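# Thread the stick through the wooden burr puzzle's hole

## Task

Push the pale stick through the wooden puzzle's square hole until equal lengths protrude on each side and all six bars are locked together. The puzzle must end up resting on the table top, or on a flat loose object lying on the table, without touching anything fixed to the table. Then open the grippers and move the arms away. The result only counts if it stays assembled and in place with nothing from the robot holding it.

## Robot and tools

Robot and frame. There are two arms, left_arm and right_arm, each ending in a parallel gripper. All positions use one scene frame. The origin sits on the table top midway between the arms, +x points out over the table, +z points up, and left_arm is on the +y side. The names left and right are labels only and do not match image sides. Each state line prints every gripper's end_effector_position in metres and end_effector_quat_wxyz. That point lies between the finger pads, under 1 cm behind the tips. Reported positions can drift from the truth, more so at long reach. In each gripper's own axes the fingers point along +z and close along y.

Rows. Every motion command is one row of 14 numbers, all in [-1, 1], covering both arms even if only one moves. The order is dx, dy, dz, rx, ry, rz, opening for left_arm, followed by the same seven for right_arm. The first six values of an arm are an offset, not a pose. They are expressed in that gripper's own axes and measured from its pose in the most recent result that showed it. Before any such result exists in the scene, and for a second or later call within one reply, they are measured from where the arm is when the action starts. A value of 1.0 equals 0.6 m of travel or 180 degrees of turn. rx, ry, rz form a single rotation vector. The opening value is absolute: +1 is fully open (0.087 m), -1 is closed. An all-zero offset is not a hold-still command; it pulls the arm back to its reference pose. To keep an arm still, send the offset back to where it should be in the first call of a reply and zeros in later calls, always with the opening it should keep.

execute_actions takes "actions", a list holding at most one item, plus optional "pictures" (boolean). An empty list returns the current state without commanding anything. An item with "rows" (1 to 15 rows) and "steps" (at most 15, default 15) runs one control step of 1/30 s per row; if rows run out, the last is repeated. Each row is measured from the same reference pose, not from the previous row. An item with only "steps" (up to 300) waits, counted from the last result. A refused call does nothing.

move takes "target" (one 14-number row, offsets as above) and optional "speed" in m/s, 0.002 to 0.5, default 0.25; rotation is capped at twice that in rad/s. Both grippers travel in straight lines that finish together, lasting 0.5 to 10 s; anything longer is cut at 10 s. Openings are sent at the start. Paths ignore obstacles and the other arm, grippers lag and may overshoot speed near full reach. Faster contact hits harder, and a target set deeper past the contact pushes harder. The result adds a move: line with the ending (done, off_target, moving, held, fault), limits applied (paced means clipped, held means a check blocked steps, after which motion may spurt), and each gripper's distance from its target.

wait takes "seconds" (0 to 10) and lets the scene run without new commands. zoom_image takes "camera" (cam_high, cam_low, cam_left_wrist, cam_right_wrist) and "region" [x0, y0, x1, y1] in pixels, origin top-left, at most 504 by 504. finished_scene takes "scene", the current scene's number; it is final and grades the result.

Control limits. Each step the commanded pose is clipped to within 70 mm and 16 degrees of the measured one; inverse kinematics favours position over orientation. After an action ends the arm continues only to its last clipped pose, so check the result and command the remainder. Joint friction may leave the gripper up to about 31 mm short, and tiny commands may not move it. A Hand target line shows where each gripper is being driven. pose unreachable and HELD mark commands the clearance check altered or withheld. Joint ranges (rad): waist -2.618 to 3.054, shoulder 0 to 3.142, elbow 0 to 3.142, wrist pitch -1.571 to 1.571, wrist yaw -1.571 to 1.571, wrist roll -2.094 to 2.094. The simulation keeps running while you compose a reply.

Gripping. grip_measured is the measured opening on the command scale, possibly off by about 1 mm per gripper. To hold something, command about 0.02 below grip_measured; less pressure grips more gently. Pads push about 20 N at most; fast closing can squeeze harder or spring open. Brief tugs on held parts or pushes on loose objects may occur.

Other readouts. Joint torques are raw drive outputs with offsets and noise. Holding loads heats motors: MOTOR HOT from 75 °C, a 10 s stop at 90 °C, and at 100 °C the arm goes limp and drops. FAULT lines report stops.

Cameras: cam_high, cam_low and two wrist cameras, each 896x504, with calibration given per camera.

Avoid: dropping or knocking anything off the table, slamming or pressing hard, letting the arms collide, and leaving the puzzle supported by a gripper at the end.

Each tool is called after "Emit:" by a JSON object that holds its "api" and its "payload".

## Session

I'll start by looking at the scene.

Emit:
{"api": "execute_actions", "payload": {"actions": []}}

Scene clock: 0.00 s of 7800.00 s.
left_arm: end_effector_position=(+0.4952, -0.0840, +0.3186) grip_measured=+1.000 end_effector_quat_wxyz=(+0.716, +0.110, +0.664, -0.187) | right_arm: end_effector_position=(+0.3120, -0.6092, +0.2530) grip_measured=+0.980 end_effector_quat_wxyz=(+0.293, -0.276, +0.737, -0.544)
Joint positions: left_arm=[-0.875  1.937  1.602  0.437 -0.379 -0.053  0.087] | right_arm=[-0.512  1.413  0.948  0.222  0.142 -1.4    0.087]
Joint velocities: left_arm=[-0.007 -0.002 -0.007  0.037  0.066 -0.051  0.   ] | right_arm=[-0.007  0.007 -0.007 -0.037  0.007 -0.037 -0.002]
Joint torques (N m, as the arm reports them, + toward a larger angle): no reading
Hand target (left_arm): +0.495, -0.084, +0.319; +0.716, +0.110, +0.664, -0.187
Hand target (right_arm): +0.312, -0.609, +0.253; +0.293, -0.276, +0.737, -0.544

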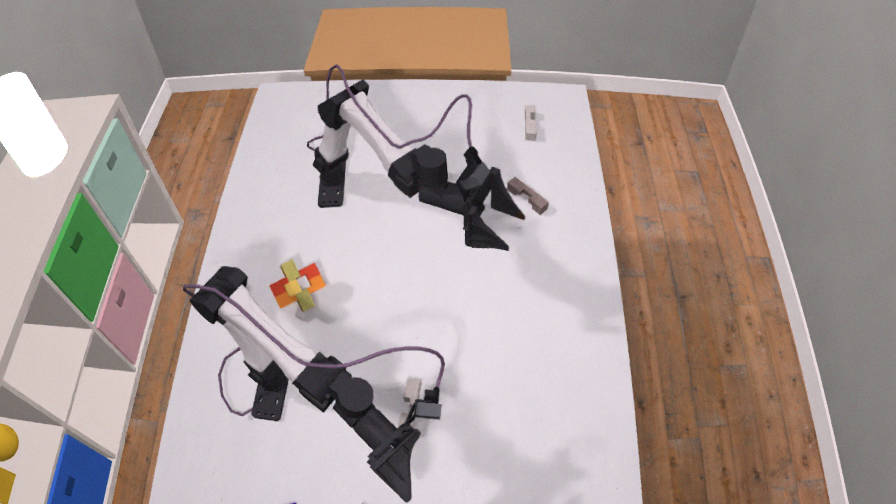

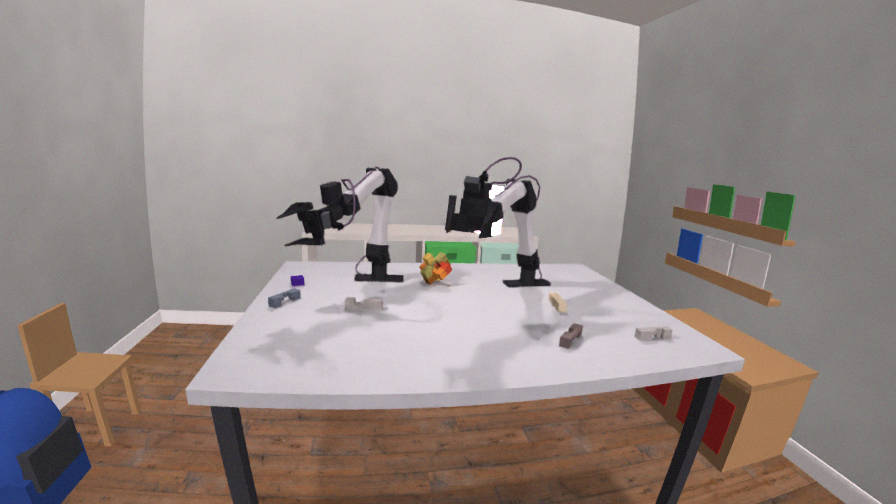

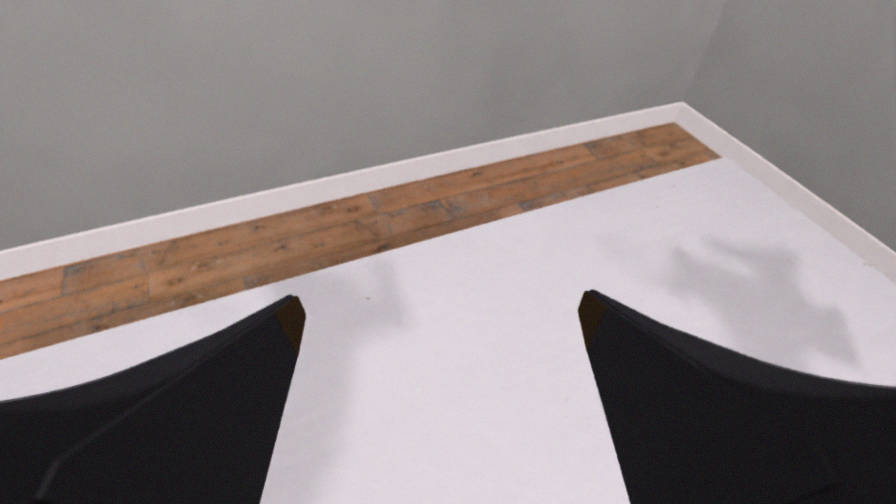

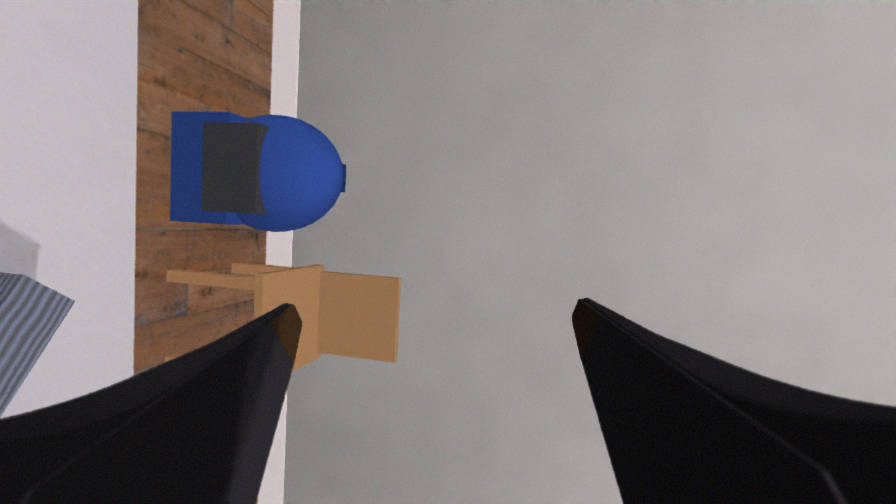

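Emit:
{"api": "zoom_image", "payload": {"camera": "cam_high", "region": [240, 240, 360, 330]}}

Emit:
{"api": "zoom_image", "payload": {"camera": "cam_low", "region": [390, 235, 490, 300]}}

Emit:
{"api": "zoom_image", "payload": {"camera": "cam_low", "region": [520, 270, 700, 370]}}

Emit:
{"api": "zoom_image", "payload": {"camera": "cam_low", "region": [250, 255, 410, 335]}}

Region (240, 240, 360, 330) of cam_high's 896x504 image, scaled by 4.200, with more detail than that image has; it fills the top 378 rows of this view, and the rest is white.

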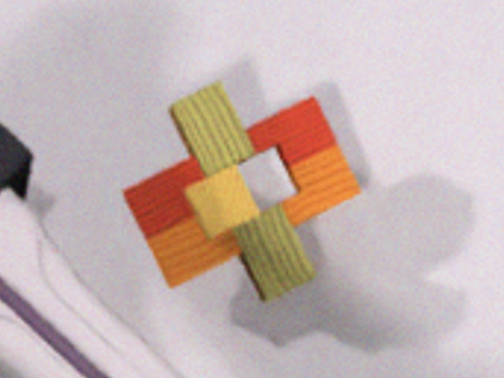

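Region (390, 235, 490, 300) of cam_low's 896x504 image, scaled by 5.040, with more detail than that image has; it fills the top 328 rows of this view, and the rest is white.

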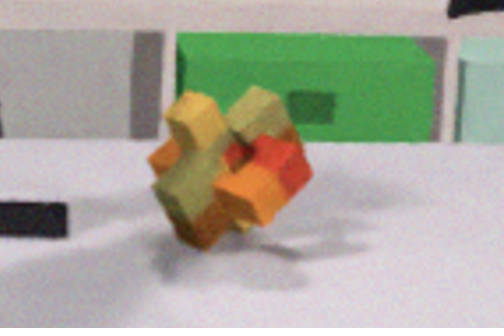

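Region (520, 270, 700, 370) of cam_low's 896x504 image, scaled by 2.800, with more detail than that image has.

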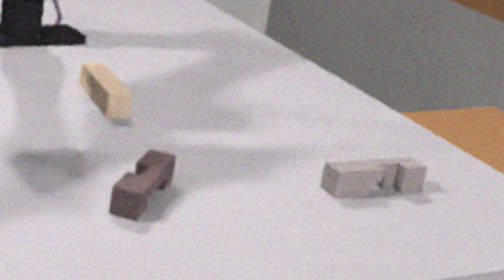

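Region (250, 255, 410, 335) of cam_low's 896x504 image, scaled by 3.150, with more detail than that image has.

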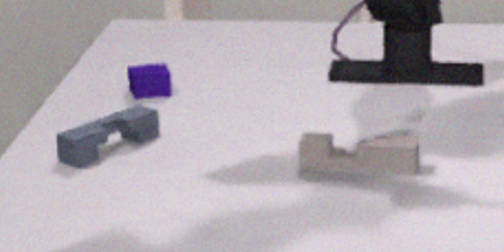

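Emit:
{"api": "move", "payload": {"target": [0.0548,0.724,-0.4705,-0.2119,0.4936,-0.1510,1, -0.5228,0.3128,-0.6098,-0.364,0.2406,0.2410,1], "speed": 0.25}}

Scene clock: 86.17 s of 7800.00 s.
left_arm: end_effector_position=(+0.4198, +0.4190, +0.2323) grip_measured=+1.000 end_effector_quat_wxyz=(+0.176, -0.163, +0.971, +0.017) | right_arm: end_effector_position=(+0.2424, -0.1056, +0.1949) grip_measured=+0.980 end_effector_quat_wxyz=(+0.046, +0.095, +0.994, +0.027)
Joint positions: left_arm=[ 0.211  2.075  2.405 -1.545  0.009 -0.048  0.087] | right_arm=[ 0.608  1.917  2.02  -1.567  0.012  0.736  0.087]
Joint velocities: left_arm=[ 0.007  0.002 -0.017  0.007 -0.022  0.007  0.   ] | right_arm=[ 0.012 -0.012  0.002 -0.037 -0.066 -0.051 -0.   ]
Joint torques (N m, as the arm reports them, + toward a larger angle): left_arm=[ -0.75 -10.31   6.76   1.01   0.11   0.11] | right_arm=[ 0.26 -7.87  6.92  0.69 -0.06  0.15]
Hand target (left_arm): +0.416, +0.419, +0.227; +0.159, -0.158, +0.974, +0.021
Hand target (right_arm): +0.243, -0.103, +0.196; +0.042, +0.097, +0.994, +0.029
Off the commanded pose (left_arm): 0.012 m, 20 deg; orientation clipped at the last step of the last action.
Off the commanded pose (right_arm): 0.008 m, 6 deg.
joint sent to its limit (left arm) — the command would take joint 4 (wrist pitch) past its lower limit, so that joint was sent only as far as its limit.
joint sent to its limit (right arm) — the command would take joint 4 (wrist pitch) past its lower limit, so that joint was sent only as far as its limit.
After step 90, 79.03 s passed at rest.
move: off_target (left_arm, right_arm); limits=paced
camera_calibration (this result's frames):
cam_left_wrist: T_world_to_cam=[[0.321845, -0.946041, 0.0377175, 0.252736], [-0.825882, -0.261041, 0.499777, 0.358311], [-0.462964, -0.192001, -0.865333, 0.614254], [0, 0, 0, 1]] pos_world=[0.498958, 0.45057, 0.342926]
cam_right_wrist: T_world_to_cam=[[-0.190995, -0.981208, -0.0274285, -0.0576814], [-0.690283, 0.114394, 0.714439, 0.0557373], [-0.697875, 0.155388, -0.69916, 0.459896], [0, 0, 0, 1]] pos_world=[0.348408, -0.134436, 0.280138]

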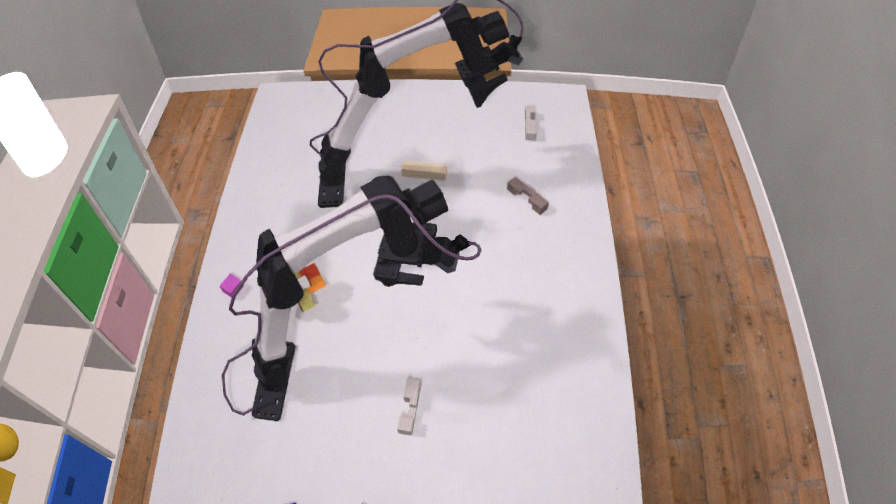

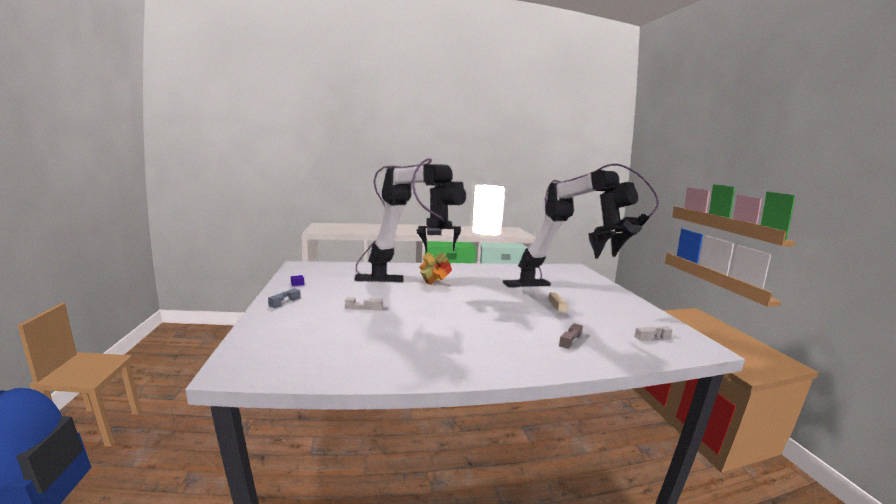

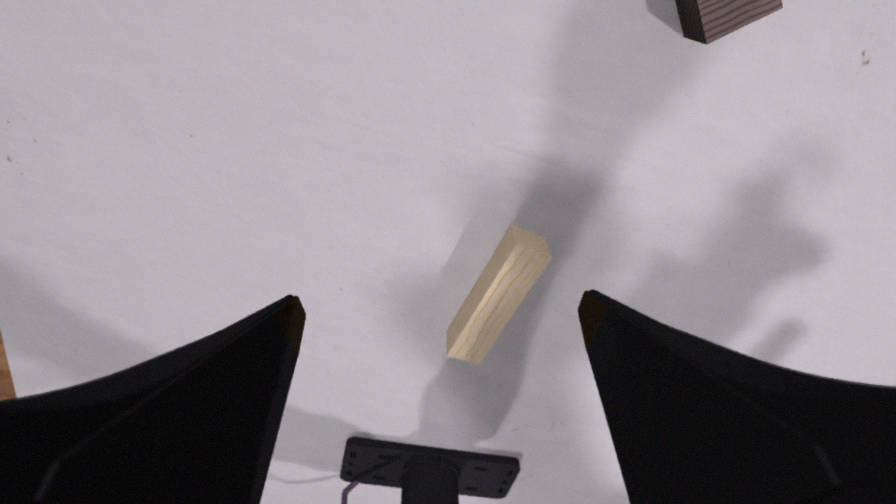

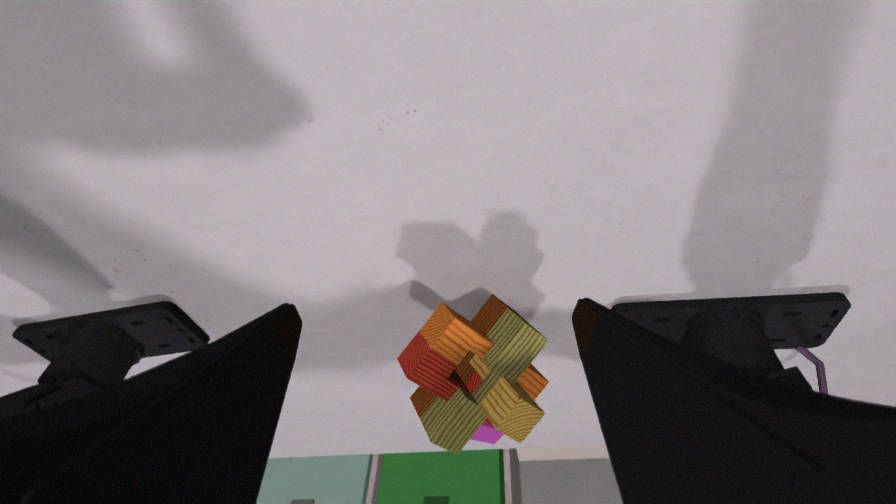

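Emit:
{"api": "zoom_image", "payload": {"camera": "cam_high", "region": [385, 145, 465, 195]}}

Emit:
{"api": "zoom_image", "payload": {"camera": "cam_left_wrist", "region": [420, 210, 580, 380]}}

Emit:
{"api": "zoom_image", "payload": {"camera": "cam_right_wrist", "region": [380, 280, 570, 470]}}

Region (385, 145, 465, 195) of cam_high's 896x504 image, scaled by 6.300, with more detail than that image has; it fills the top 315 rows of this view, and the rest is white.

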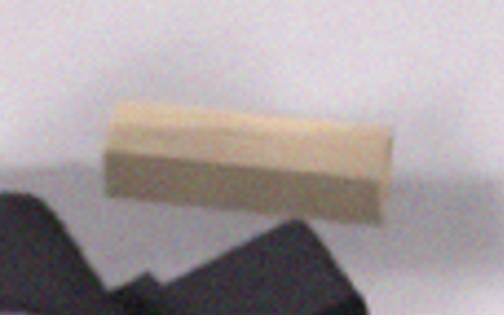

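Region (420, 210, 580, 380) of cam_left_wrist's 896x504 image, scaled by 2.965, with more detail than that image has; it fills the left 474 columns of this view, and the rest is white.

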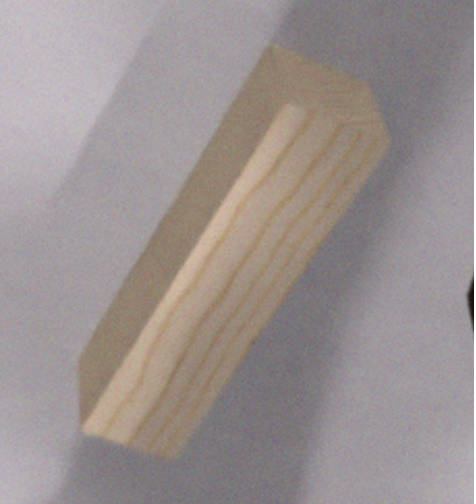

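Region (380, 280, 570, 470) of cam_right_wrist's 896x504 image, scaled by 2.653, with more detail than that image has.

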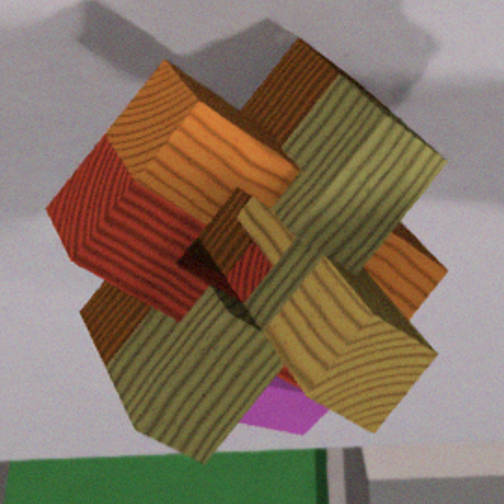

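Emit:
{"api": "zoom_image", "payload": {"camera": "cam_high", "region": [395, 155, 425, 185]}}

Emit:
{"api": "zoom_image", "payload": {"camera": "cam_left_wrist", "region": [435, 310, 505, 375]}}

Emit:
{"api": "zoom_image", "payload": {"camera": "cam_left_wrist", "region": [495, 215, 565, 280]}}

Region (395, 155, 425, 185) of cam_high's 896x504 image, scaled by 16.800, with more detail than that image has.

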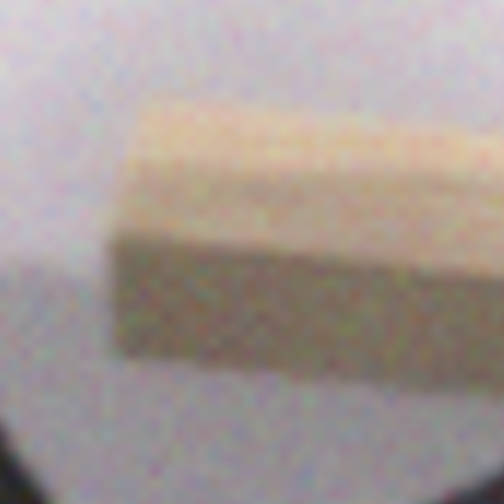

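Region (435, 310, 505, 375) of cam_left_wrist's 896x504 image, scaled by 7.200, with more detail than that image has; it fills the top 468 rows of this view, and the rest is white.

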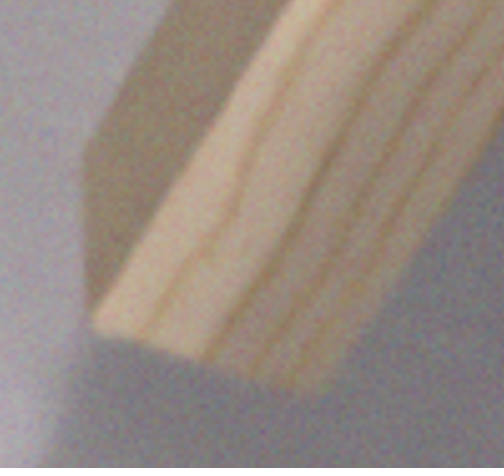

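Region (495, 215, 565, 280) of cam_left_wrist's 896x504 image, scaled by 7.200, with more detail than that image has; it fills the top 468 rows of this view, and the rest is white.

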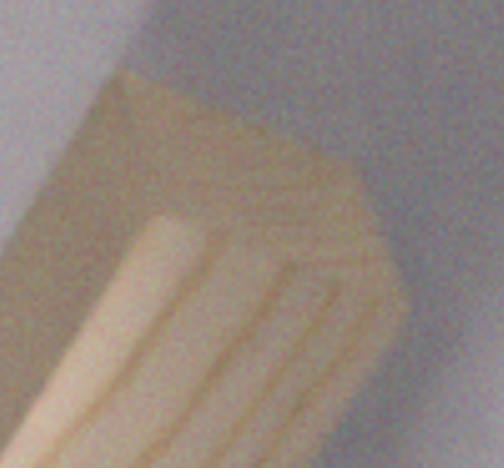

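Emit:
{"api": "move", "payload": {"target": [0.2673,-0.1013,0.1570,0.0178,0.1127,0.1426,1, 0,0,0,0,0,0,1], "speed": 0.25}}

Scene clock: 207.90 s of 7800.00 s.
left_arm: end_effector_position=(+0.3269, +0.3215, +0.0890) grip_measured=+1.000 end_effector_quat_wxyz=(-0.010, +0.052, +0.999, -0.004) | right_arm: end_effector_position=(+0.2422, -0.1052, +0.1950) grip_measured=+0.980 end_effector_quat_wxyz=(+0.045, +0.096, +0.994, +0.028)
Joint positions: left_arm=[-0.043  1.861  1.506 -1.237  0.007  0.136  0.087] | right_arm=[ 0.608  1.917  2.02  -1.567  0.009  0.738  0.087]
Joint velocities: left_arm=[-0.022 -0.002 -0.017 -0.037 -0.007  0.022  0.   ] | right_arm=[ 0.002  0.007  0.002 -0.051  0.037 -0.022 -0.001]
Joint torques (N m, as the arm reports them, + toward a larger angle): left_arm=[ -0.68 -10.94   5.46   0.63   0.16   0.16] | right_arm=[-0.16 -8.83  5.32  0.86  0.04 -0.01]
Hand target (left_arm): +0.327, +0.321, +0.089; -0.001, +0.058, +0.998, -0.002
Hand target (right_arm): +0.242, -0.106, +0.195; +0.046, +0.095, +0.994, +0.027
Off the commanded pose (left_arm): 0.003 m, 2 deg.
Off the commanded pose (right_arm): 0.000 m, 0 deg.
After step 90, 117.00 s passed at rest.
move: done
camera_calibration (this result's frames):
cam_left_wrist: T_world_to_cam=[[-0.099323, -0.99483, 0.0211765, 0.350689], [-0.618374, 0.0783833, 0.781966, 0.125627], [-0.779583, 0.0645721, -0.622962, 0.428023], [0, 0, 0, 1]] pos_world=[0.446196, 0.31139, 0.16098]
cam_right_wrist: T_world_to_cam=[[-0.192653, -0.98083, -0.0292714, -0.0565067], [-0.689185, 0.114014, 0.715559, 0.0549809], [-0.698505, 0.158028, -0.697939, 0.459929], [0, 0, 0, 1]] pos_world=[0.348268, -0.134374, 0.280006]

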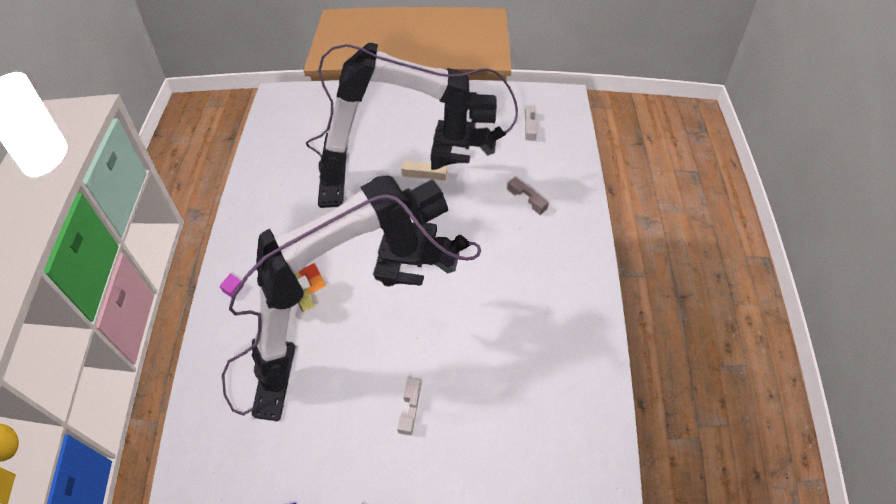

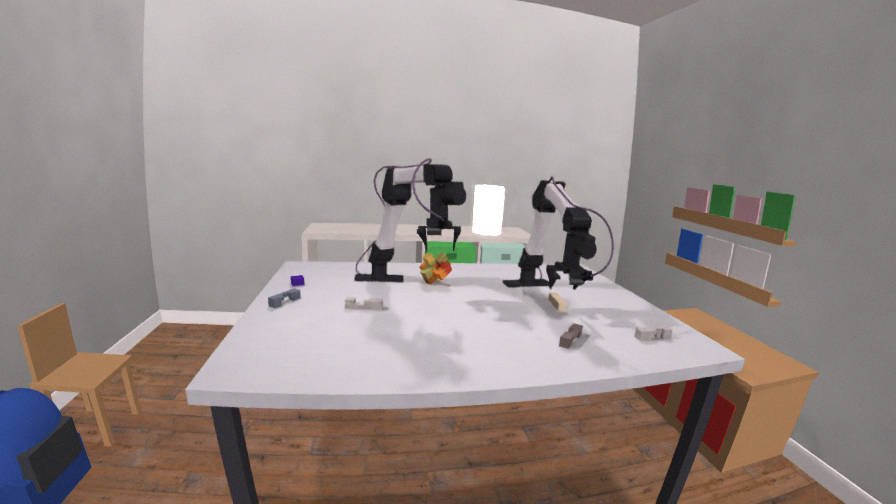

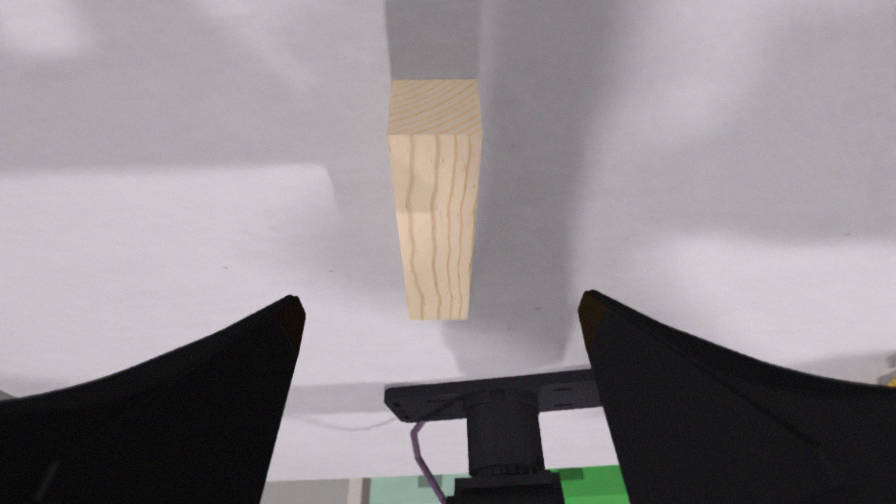

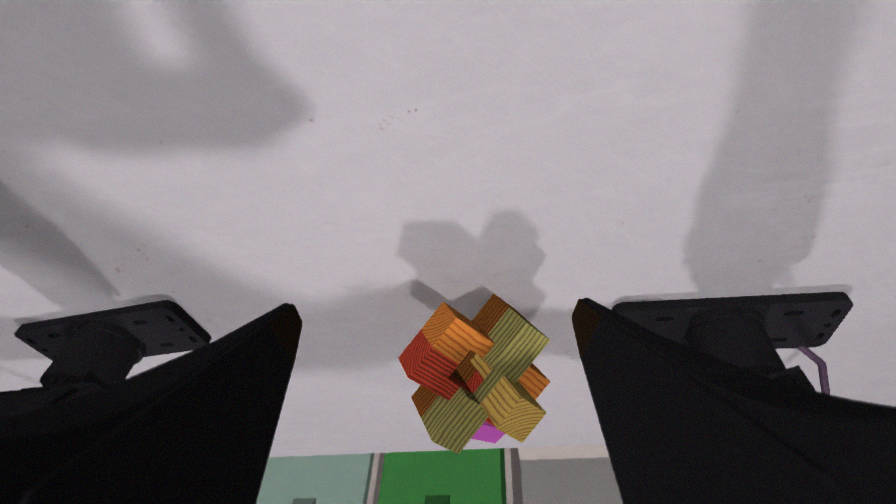

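Emit:
{"api": "move", "payload": {"target": [-0.003,0.006,0.117,0,0.006,0,1, 0,0,0,0,0,0,1], "speed": 0.1}}

Scene clock: 221.90 s of 7800.00 s.
left_arm: end_effector_position=(+0.3298, +0.3216, +0.0265) grip_measured=+1.000 end_effector_quat_wxyz=(-0.014, +0.052, +0.999, -0.005) | right_arm: end_effector_position=(+0.2422, -0.1052, +0.1950) grip_measured=+0.980 end_effector_quat_wxyz=(+0.045, +0.096, +0.994, +0.028)
Joint positions: left_arm=[-0.043  1.934  1.348 -1.014  0.007  0.137  0.087] | right_arm=[ 0.608  1.917  2.02  -1.567  0.009  0.738  0.087]
Joint velocities: left_arm=[-0.002  0.002  0.007  0.022  0.037  0.007  0.   ] | right_arm=[-0.017 -0.012 -0.022  0.081 -0.051  0.051 -0.001]
Joint torques (N m, as the arm reports them, + toward a larger angle): left_arm=[ 0.22 -9.11  5.53  0.64  0.13  0.06] | right_arm=[ 0.04 -8.69  5.64  0.82  0.05  0.03]
Hand target (left_arm): +0.327, +0.325, +0.019; -0.020, +0.052, +0.998, -0.004
Hand target (right_arm): +0.242, -0.105, +0.195; +0.045, +0.096, +0.994, +0.028
Off the commanded pose (left_arm): 0.008 m, 1 deg.
Off the commanded pose (right_arm): 0.000 m, 0 deg.
After step 90, 9.73 s passed at rest.
move: done
camera_calibration (this result's frames):
cam_left_wrist: T_world_to_cam=[[-0.0998909, -0.994747, 0.0223504, 0.352546], [-0.611437, 0.0790896, 0.787331, 0.173608], [-0.784963, 0.0649814, -0.616126, 0.392732], [0, 0, 0, 1]] pos_world=[0.449647, 0.311444, 0.0974058]
cam_right_wrist: T_world_to_cam=[[-0.192653, -0.98083, -0.0292714, -0.0565067], [-0.689185, 0.114014, 0.715559, 0.0549809], [-0.698505, 0.158028, -0.697939, 0.459929], [0, 0, 0, 1]] pos_world=[0.348268, -0.134374, 0.280006]

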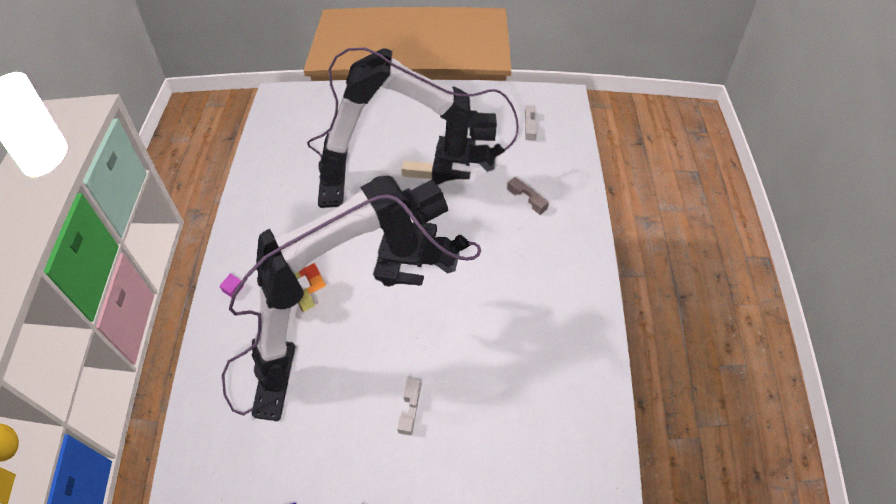

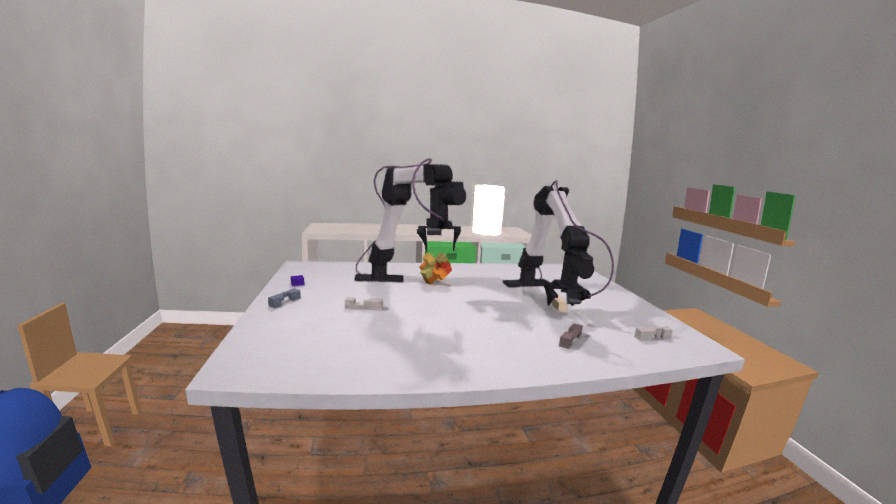

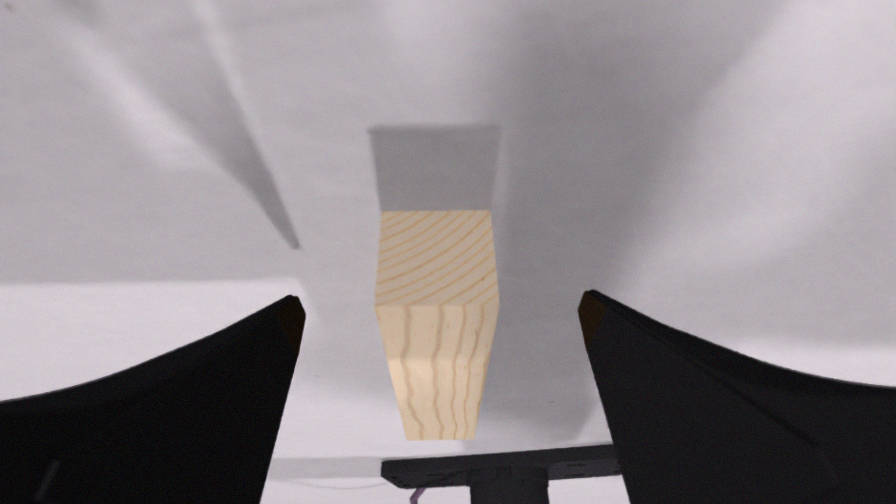

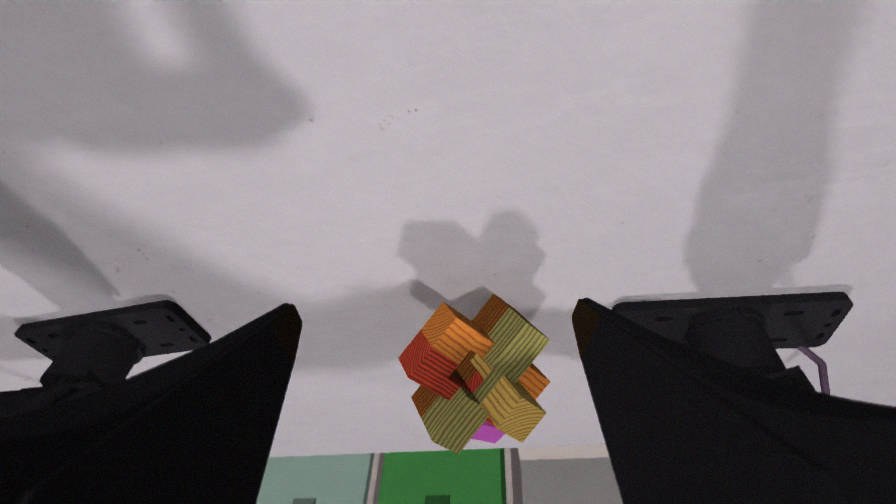

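Emit:
{"api": "move", "payload": {"target": [0,0,0.029,0,0.008,0,0.6, 0,0,0,0,0,0,1], "speed": 0.03}}

Scene clock: 226.77 s of 7800.00 s.
left_arm: end_effector_position=(+0.3307, +0.3217, +0.0171) grip_measured=+0.600 end_effector_quat_wxyz=(-0.022, +0.052, +0.998, -0.005) | right_arm: end_effector_position=(+0.2422, -0.1052, +0.1950) grip_measured=+0.980 end_effector_quat_wxyz=(+0.045, +0.096, +0.994, +0.028)
Joint positions: left_arm=[-0.043  1.965  1.348 -0.999  0.007  0.137  0.07 ] | right_arm=[ 0.608  1.917  2.02  -1.567  0.009  0.738  0.087]
Joint velocities: left_arm=[-0.007  0.002 -0.022  0.037 -0.022  0.022  0.001] | right_arm=[-0.007  0.002  0.017 -0.007 -0.007 -0.081 -0.   ]
Joint torques (N m, as the arm reports them, + toward a larger angle): left_arm=[-0.47 -9.15  5.67  0.52  0.17  0.01] | right_arm=[-0.05 -8.71  5.27  0.88  0.    0.09]
Hand target (left_arm): +0.329, +0.322, +0.009; -0.027, +0.052, +0.998, -0.004
Hand target (right_arm): +0.242, -0.105, +0.195; +0.045, +0.096, +0.994, +0.028
Off the commanded pose (left_arm): 0.008 m, 1 deg.
Off the commanded pose (right_arm): 0.000 m, 0 deg.
After step 90, 1.03 s passed at rest.
move: done
camera_calibration (this result's frames):
cam_left_wrist: T_world_to_cam=[[-0.0995347, -0.994736, 0.0243616, 0.352731], [-0.599359, 0.0794801, 0.796525, 0.177337], [-0.794268, 0.0646805, -0.604115, 0.390673], [0, 0, 0, 1]] pos_world=[0.451697, 0.31151, 0.0861653]
cam_right_wrist: T_world_to_cam=[[-0.192653, -0.98083, -0.0292714, -0.0565067], [-0.689185, 0.114014, 0.715559, 0.0549809], [-0.698505, 0.158028, -0.697939, 0.459929], [0, 0, 0, 1]] pos_world=[0.348268, -0.134374, 0.280006]

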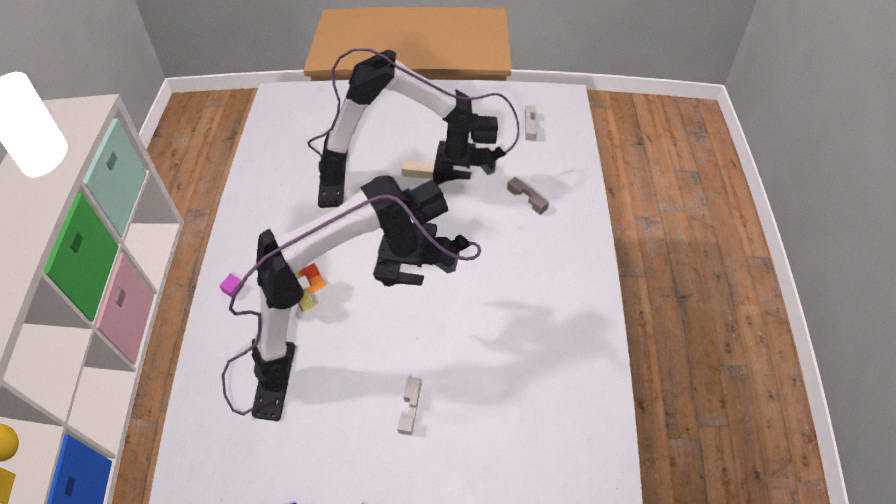

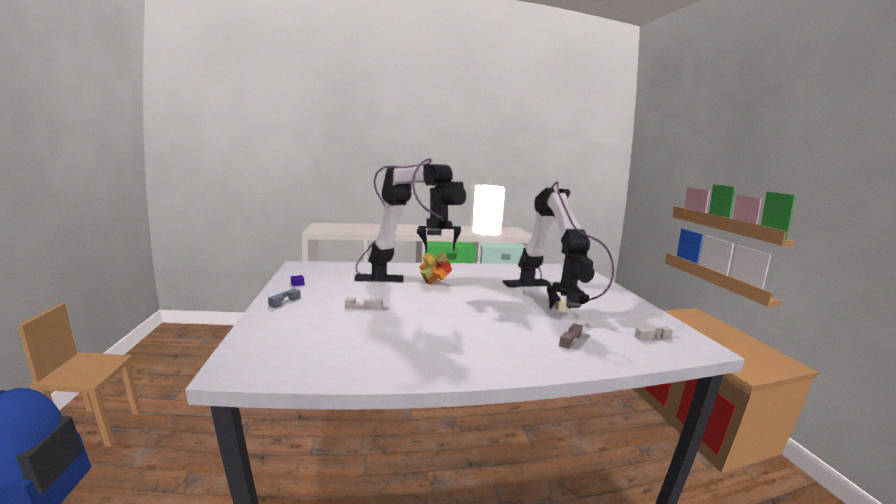

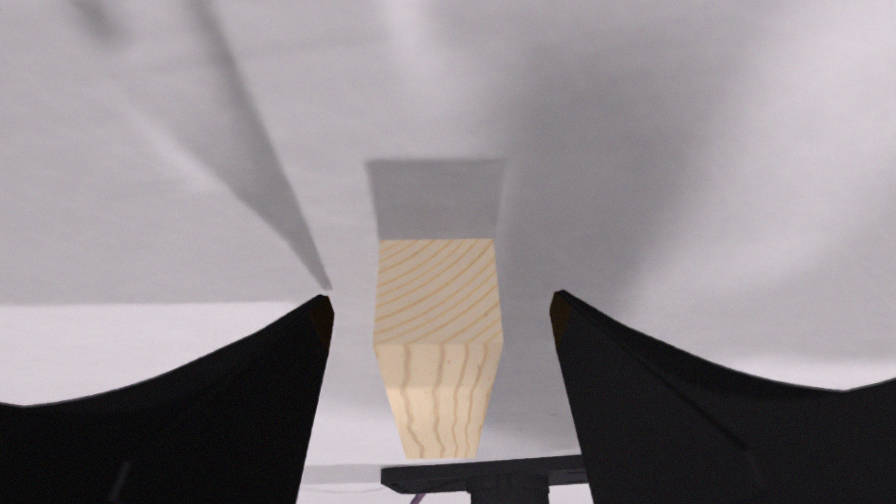

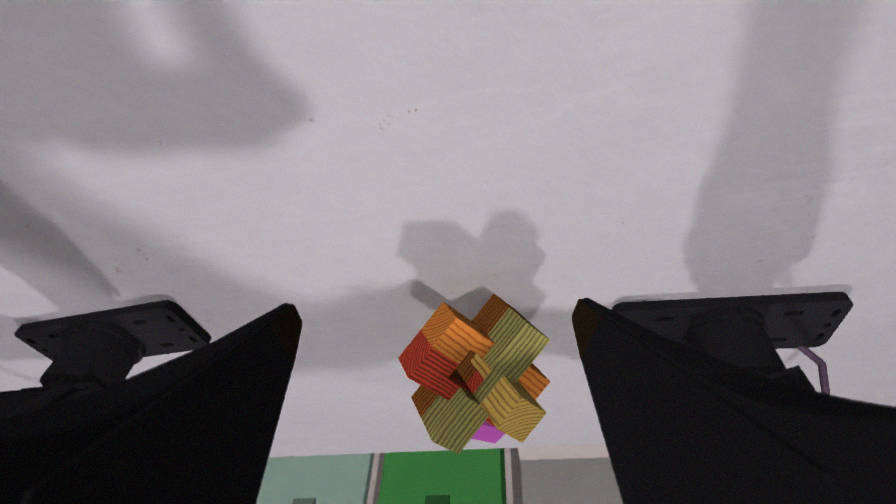

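Emit:
{"api": "execute_actions", "payload": {"actions": [{"rows": [[0,0,0,0,0,0,0.4,0,0,0,0,0,0,1],[0,0,0,0,0,0,0.3,0,0,0,0,0,0,1],[0,0,0,0,0,0,0.2,0,0,0,0,0,0,1],[0,0,0,0,0,0,0.1,0,0,0,0,0,0,1],[0,0,0,0,0,0,0.0,0,0,0,0,0,0,1],[0,0,0,0,0,0,-0.08,0,0,0,0,0,0,1],[0,0,0,0,0,0,-0.14,0,0,0,0,0,0,1],[0,0,0,0,0,0,-0.19,0,0,0,0,0,0,1],[0,0,0,0,0,0,-0.23,0,0,0,0,0,0,1],[0,0,0,0,0,0,-0.26,0,0,0,0,0,0,1],[0,0,0,0,0,0,-0.29,0,0,0,0,0,0,1],[0,0,0,0,0,0,-0.31,0,0,0,0,0,0,1],[0,0,0,0,0,0,-0.33,0,0,0,0,0,0,1],[0,0,0,0,0,0,-0.35,0,0,0,0,0,0,1],[0,0,0,0,0,0,-0.36,0,0,0,0,0,0,1]], "steps": 15}], "pictures": false}}

Emit:
{"api": "wait", "payload": {"seconds": 0.5}}

Scene clock: 235.70 s of 7800.00 s.
left_arm: end_effector_position=(+0.3310, +0.3217, +0.0170) grip_measured=-0.281 end_effector_quat_wxyz=(-0.021, +0.052, +0.998, -0.005) | right_arm: end_effector_position=(+0.2422, -0.1052, +0.1950) grip_measured=+0.980 end_effector_quat_wxyz=(+0.045, +0.096, +0.994, +0.028)
Joint positions: left_arm=[-0.043  1.965  1.348 -0.998  0.007  0.137  0.031] | right_arm=[ 0.608  1.917  2.02  -1.567  0.009  0.738  0.087]
Joint velocities: left_arm=[ 0.022 -0.007  0.017  0.037  0.081 -0.051 -0.   ] | right_arm=[-0.002  0.017 -0.007 -0.022  0.037 -0.007 -0.   ]
Joint torques (N m, as the arm reports them, + toward a larger angle): left_arm=[ -0.19 -10.38   6.47   0.41   0.17   0.03] | right_arm=[ 0.19 -8.86  5.31  0.84  0.03  0.02]
Hand target (left_arm): +0.331, +0.322, +0.017; -0.022, +0.052, +0.998, -0.005
Hand target (right_arm): +0.242, -0.105, +0.195; +0.045, +0.096, +0.994, +0.028
Off the commanded pose (left_arm): 0.000 m, 0 deg.
Off the commanded pose (right_arm): 0.000 m, 0 deg.
Steps of this call (steps 1 to 90: nothing new was sent; then 5.43 s passed at rest; steps 91 to 105: all 15 steps of this action). Readings (end_effector_position):
91: left_arm (+0.3310, +0.3217, +0.0170) | right_arm (+0.2422, -0.1052, +0.1950)
92: left_arm (+0.3310, +0.3217, +0.0170) | right_arm (+0.2422, -0.1052, +0.1950)
94: left_arm (+0.3310, +0.3217, +0.0170) | right_arm (+0.2422, -0.1052, +0.1950)
98: left_arm (+0.3310, +0.3217, +0.0170) | right_arm (+0.2422, -0.1052, +0.1950)
105: the state above

Scene clock: 236.20 s of 7800.00 s.
left_arm: end_effector_position=(+0.3310, +0.3217, +0.0170) grip_measured=-0.281 end_effector_quat_wxyz=(-0.021, +0.052, +0.998, -0.005) | right_arm: end_effector_position=(+0.2422, -0.1052, +0.1950) grip_measured=+0.980 end_effector_quat_wxyz=(+0.045, +0.096, +0.994, +0.028)
Joint positions: left_arm=[-0.043  1.965  1.348 -0.998  0.007  0.137  0.031] | right_arm=[ 0.608  1.917  2.02  -1.567  0.009  0.738  0.087]
Joint velocities: left_arm=[ 0.002  0.007  0.002 -0.022 -0.051  0.022 -0.   ] | right_arm=[-0.012 -0.002 -0.007 -0.095 -0.007  0.007 -0.001]
Joint torques (N m, as the arm reports them, + toward a larger angle): left_arm=[ -0.12 -10.22   6.49   0.33   0.22  -0.04] | right_arm=[ 0.06 -8.87  5.28  0.84  0.02  0.04]
Hand target (left_arm): +0.331, +0.322, +0.017; -0.022, +0.052, +0.998, -0.005
Hand target (right_arm): +0.242, -0.105, +0.195; +0.045, +0.096, +0.994, +0.028
Off the commanded pose (left_arm): 0.000 m, 0 deg.
Off the commanded pose (right_arm): 0.000 m, 0 deg.
Steps of this call (steps 1 to 15: nothing new was sent). Readings (end_effector_position):
1: left_arm (+0.3310, +0.3217, +0.0170) | right_arm (+0.2422, -0.1052, +0.1950)
2: left_arm (+0.3310, +0.3217, +0.0170) | right_arm (+0.2422, -0.1052, +0.1951)
4: left_arm (+0.3310, +0.3217, +0.0170) | right_arm (+0.2422, -0.1052, +0.1950)
8: left_arm (+0.3310, +0.3217, +0.0170) | right_arm (+0.2422, -0.1052, +0.1950)
15: the state above
camera_calibration (this result's frames):
cam_left_wrist: T_world_to_cam=[[-0.0995625, -0.994737, 0.024211, 0.352781], [-0.60027, 0.0794507, 0.795841, 0.177876], [-0.793576, 0.0647029, -0.605021, 0.390641], [0, 0, 0, 1]] pos_world=[0.451901, 0.311517, 0.0862434]
cam_right_wrist: T_world_to_cam=[[-0.192653, -0.98083, -0.0292714, -0.0565067], [-0.689185, 0.114014, 0.715559, 0.0549809], [-0.698505, 0.158028, -0.697939, 0.459929], [0, 0, 0, 1]] pos_world=[0.348268, -0.134374, 0.280006]

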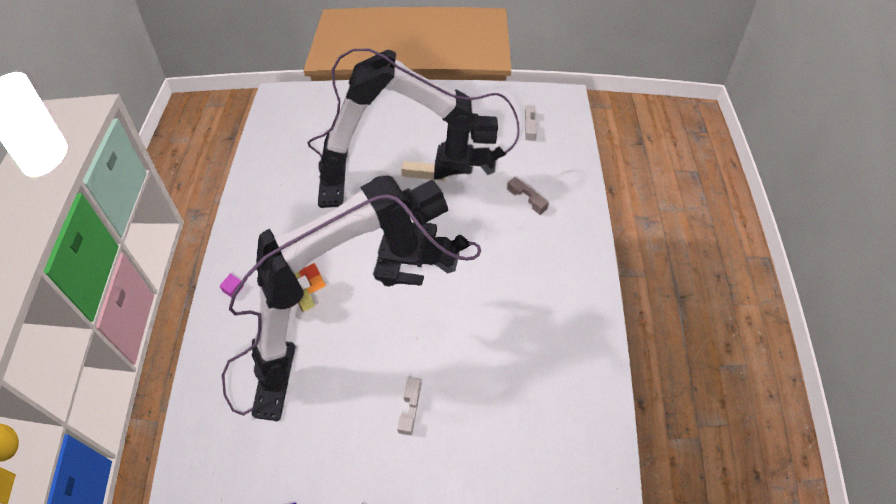

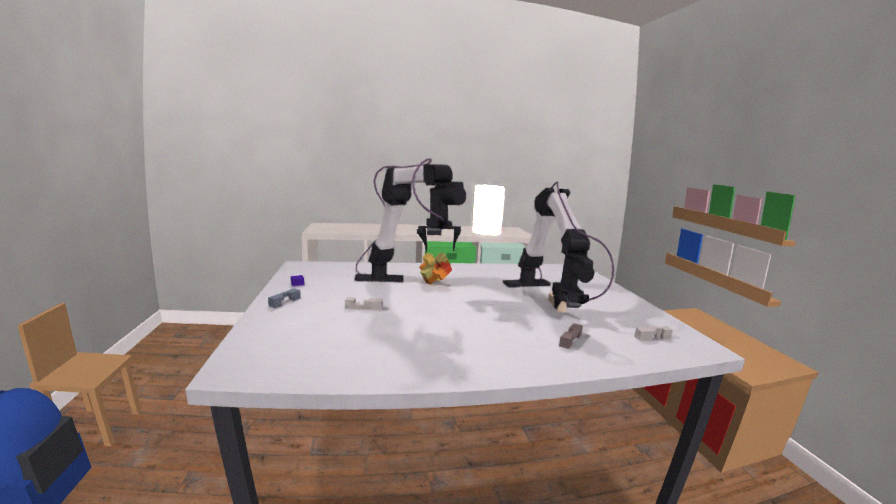

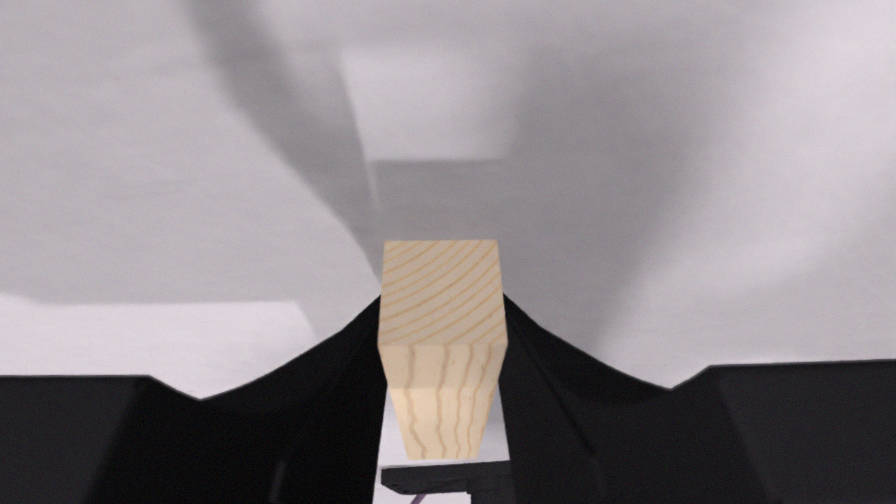

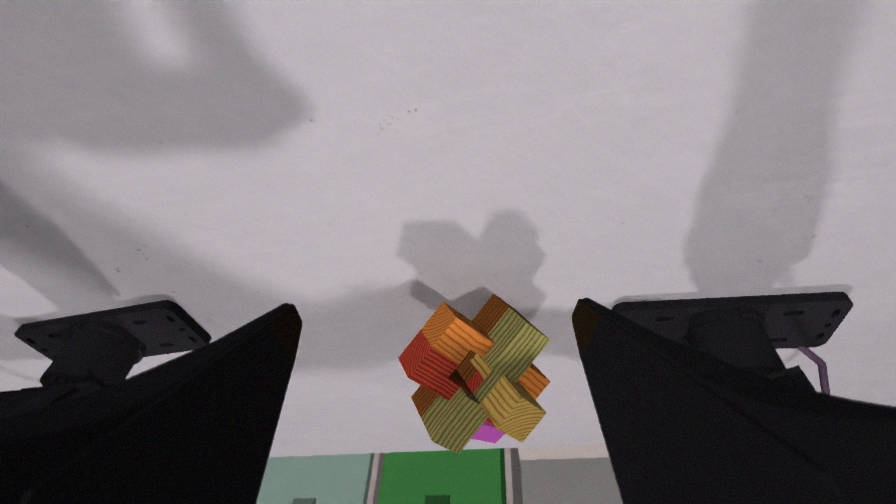

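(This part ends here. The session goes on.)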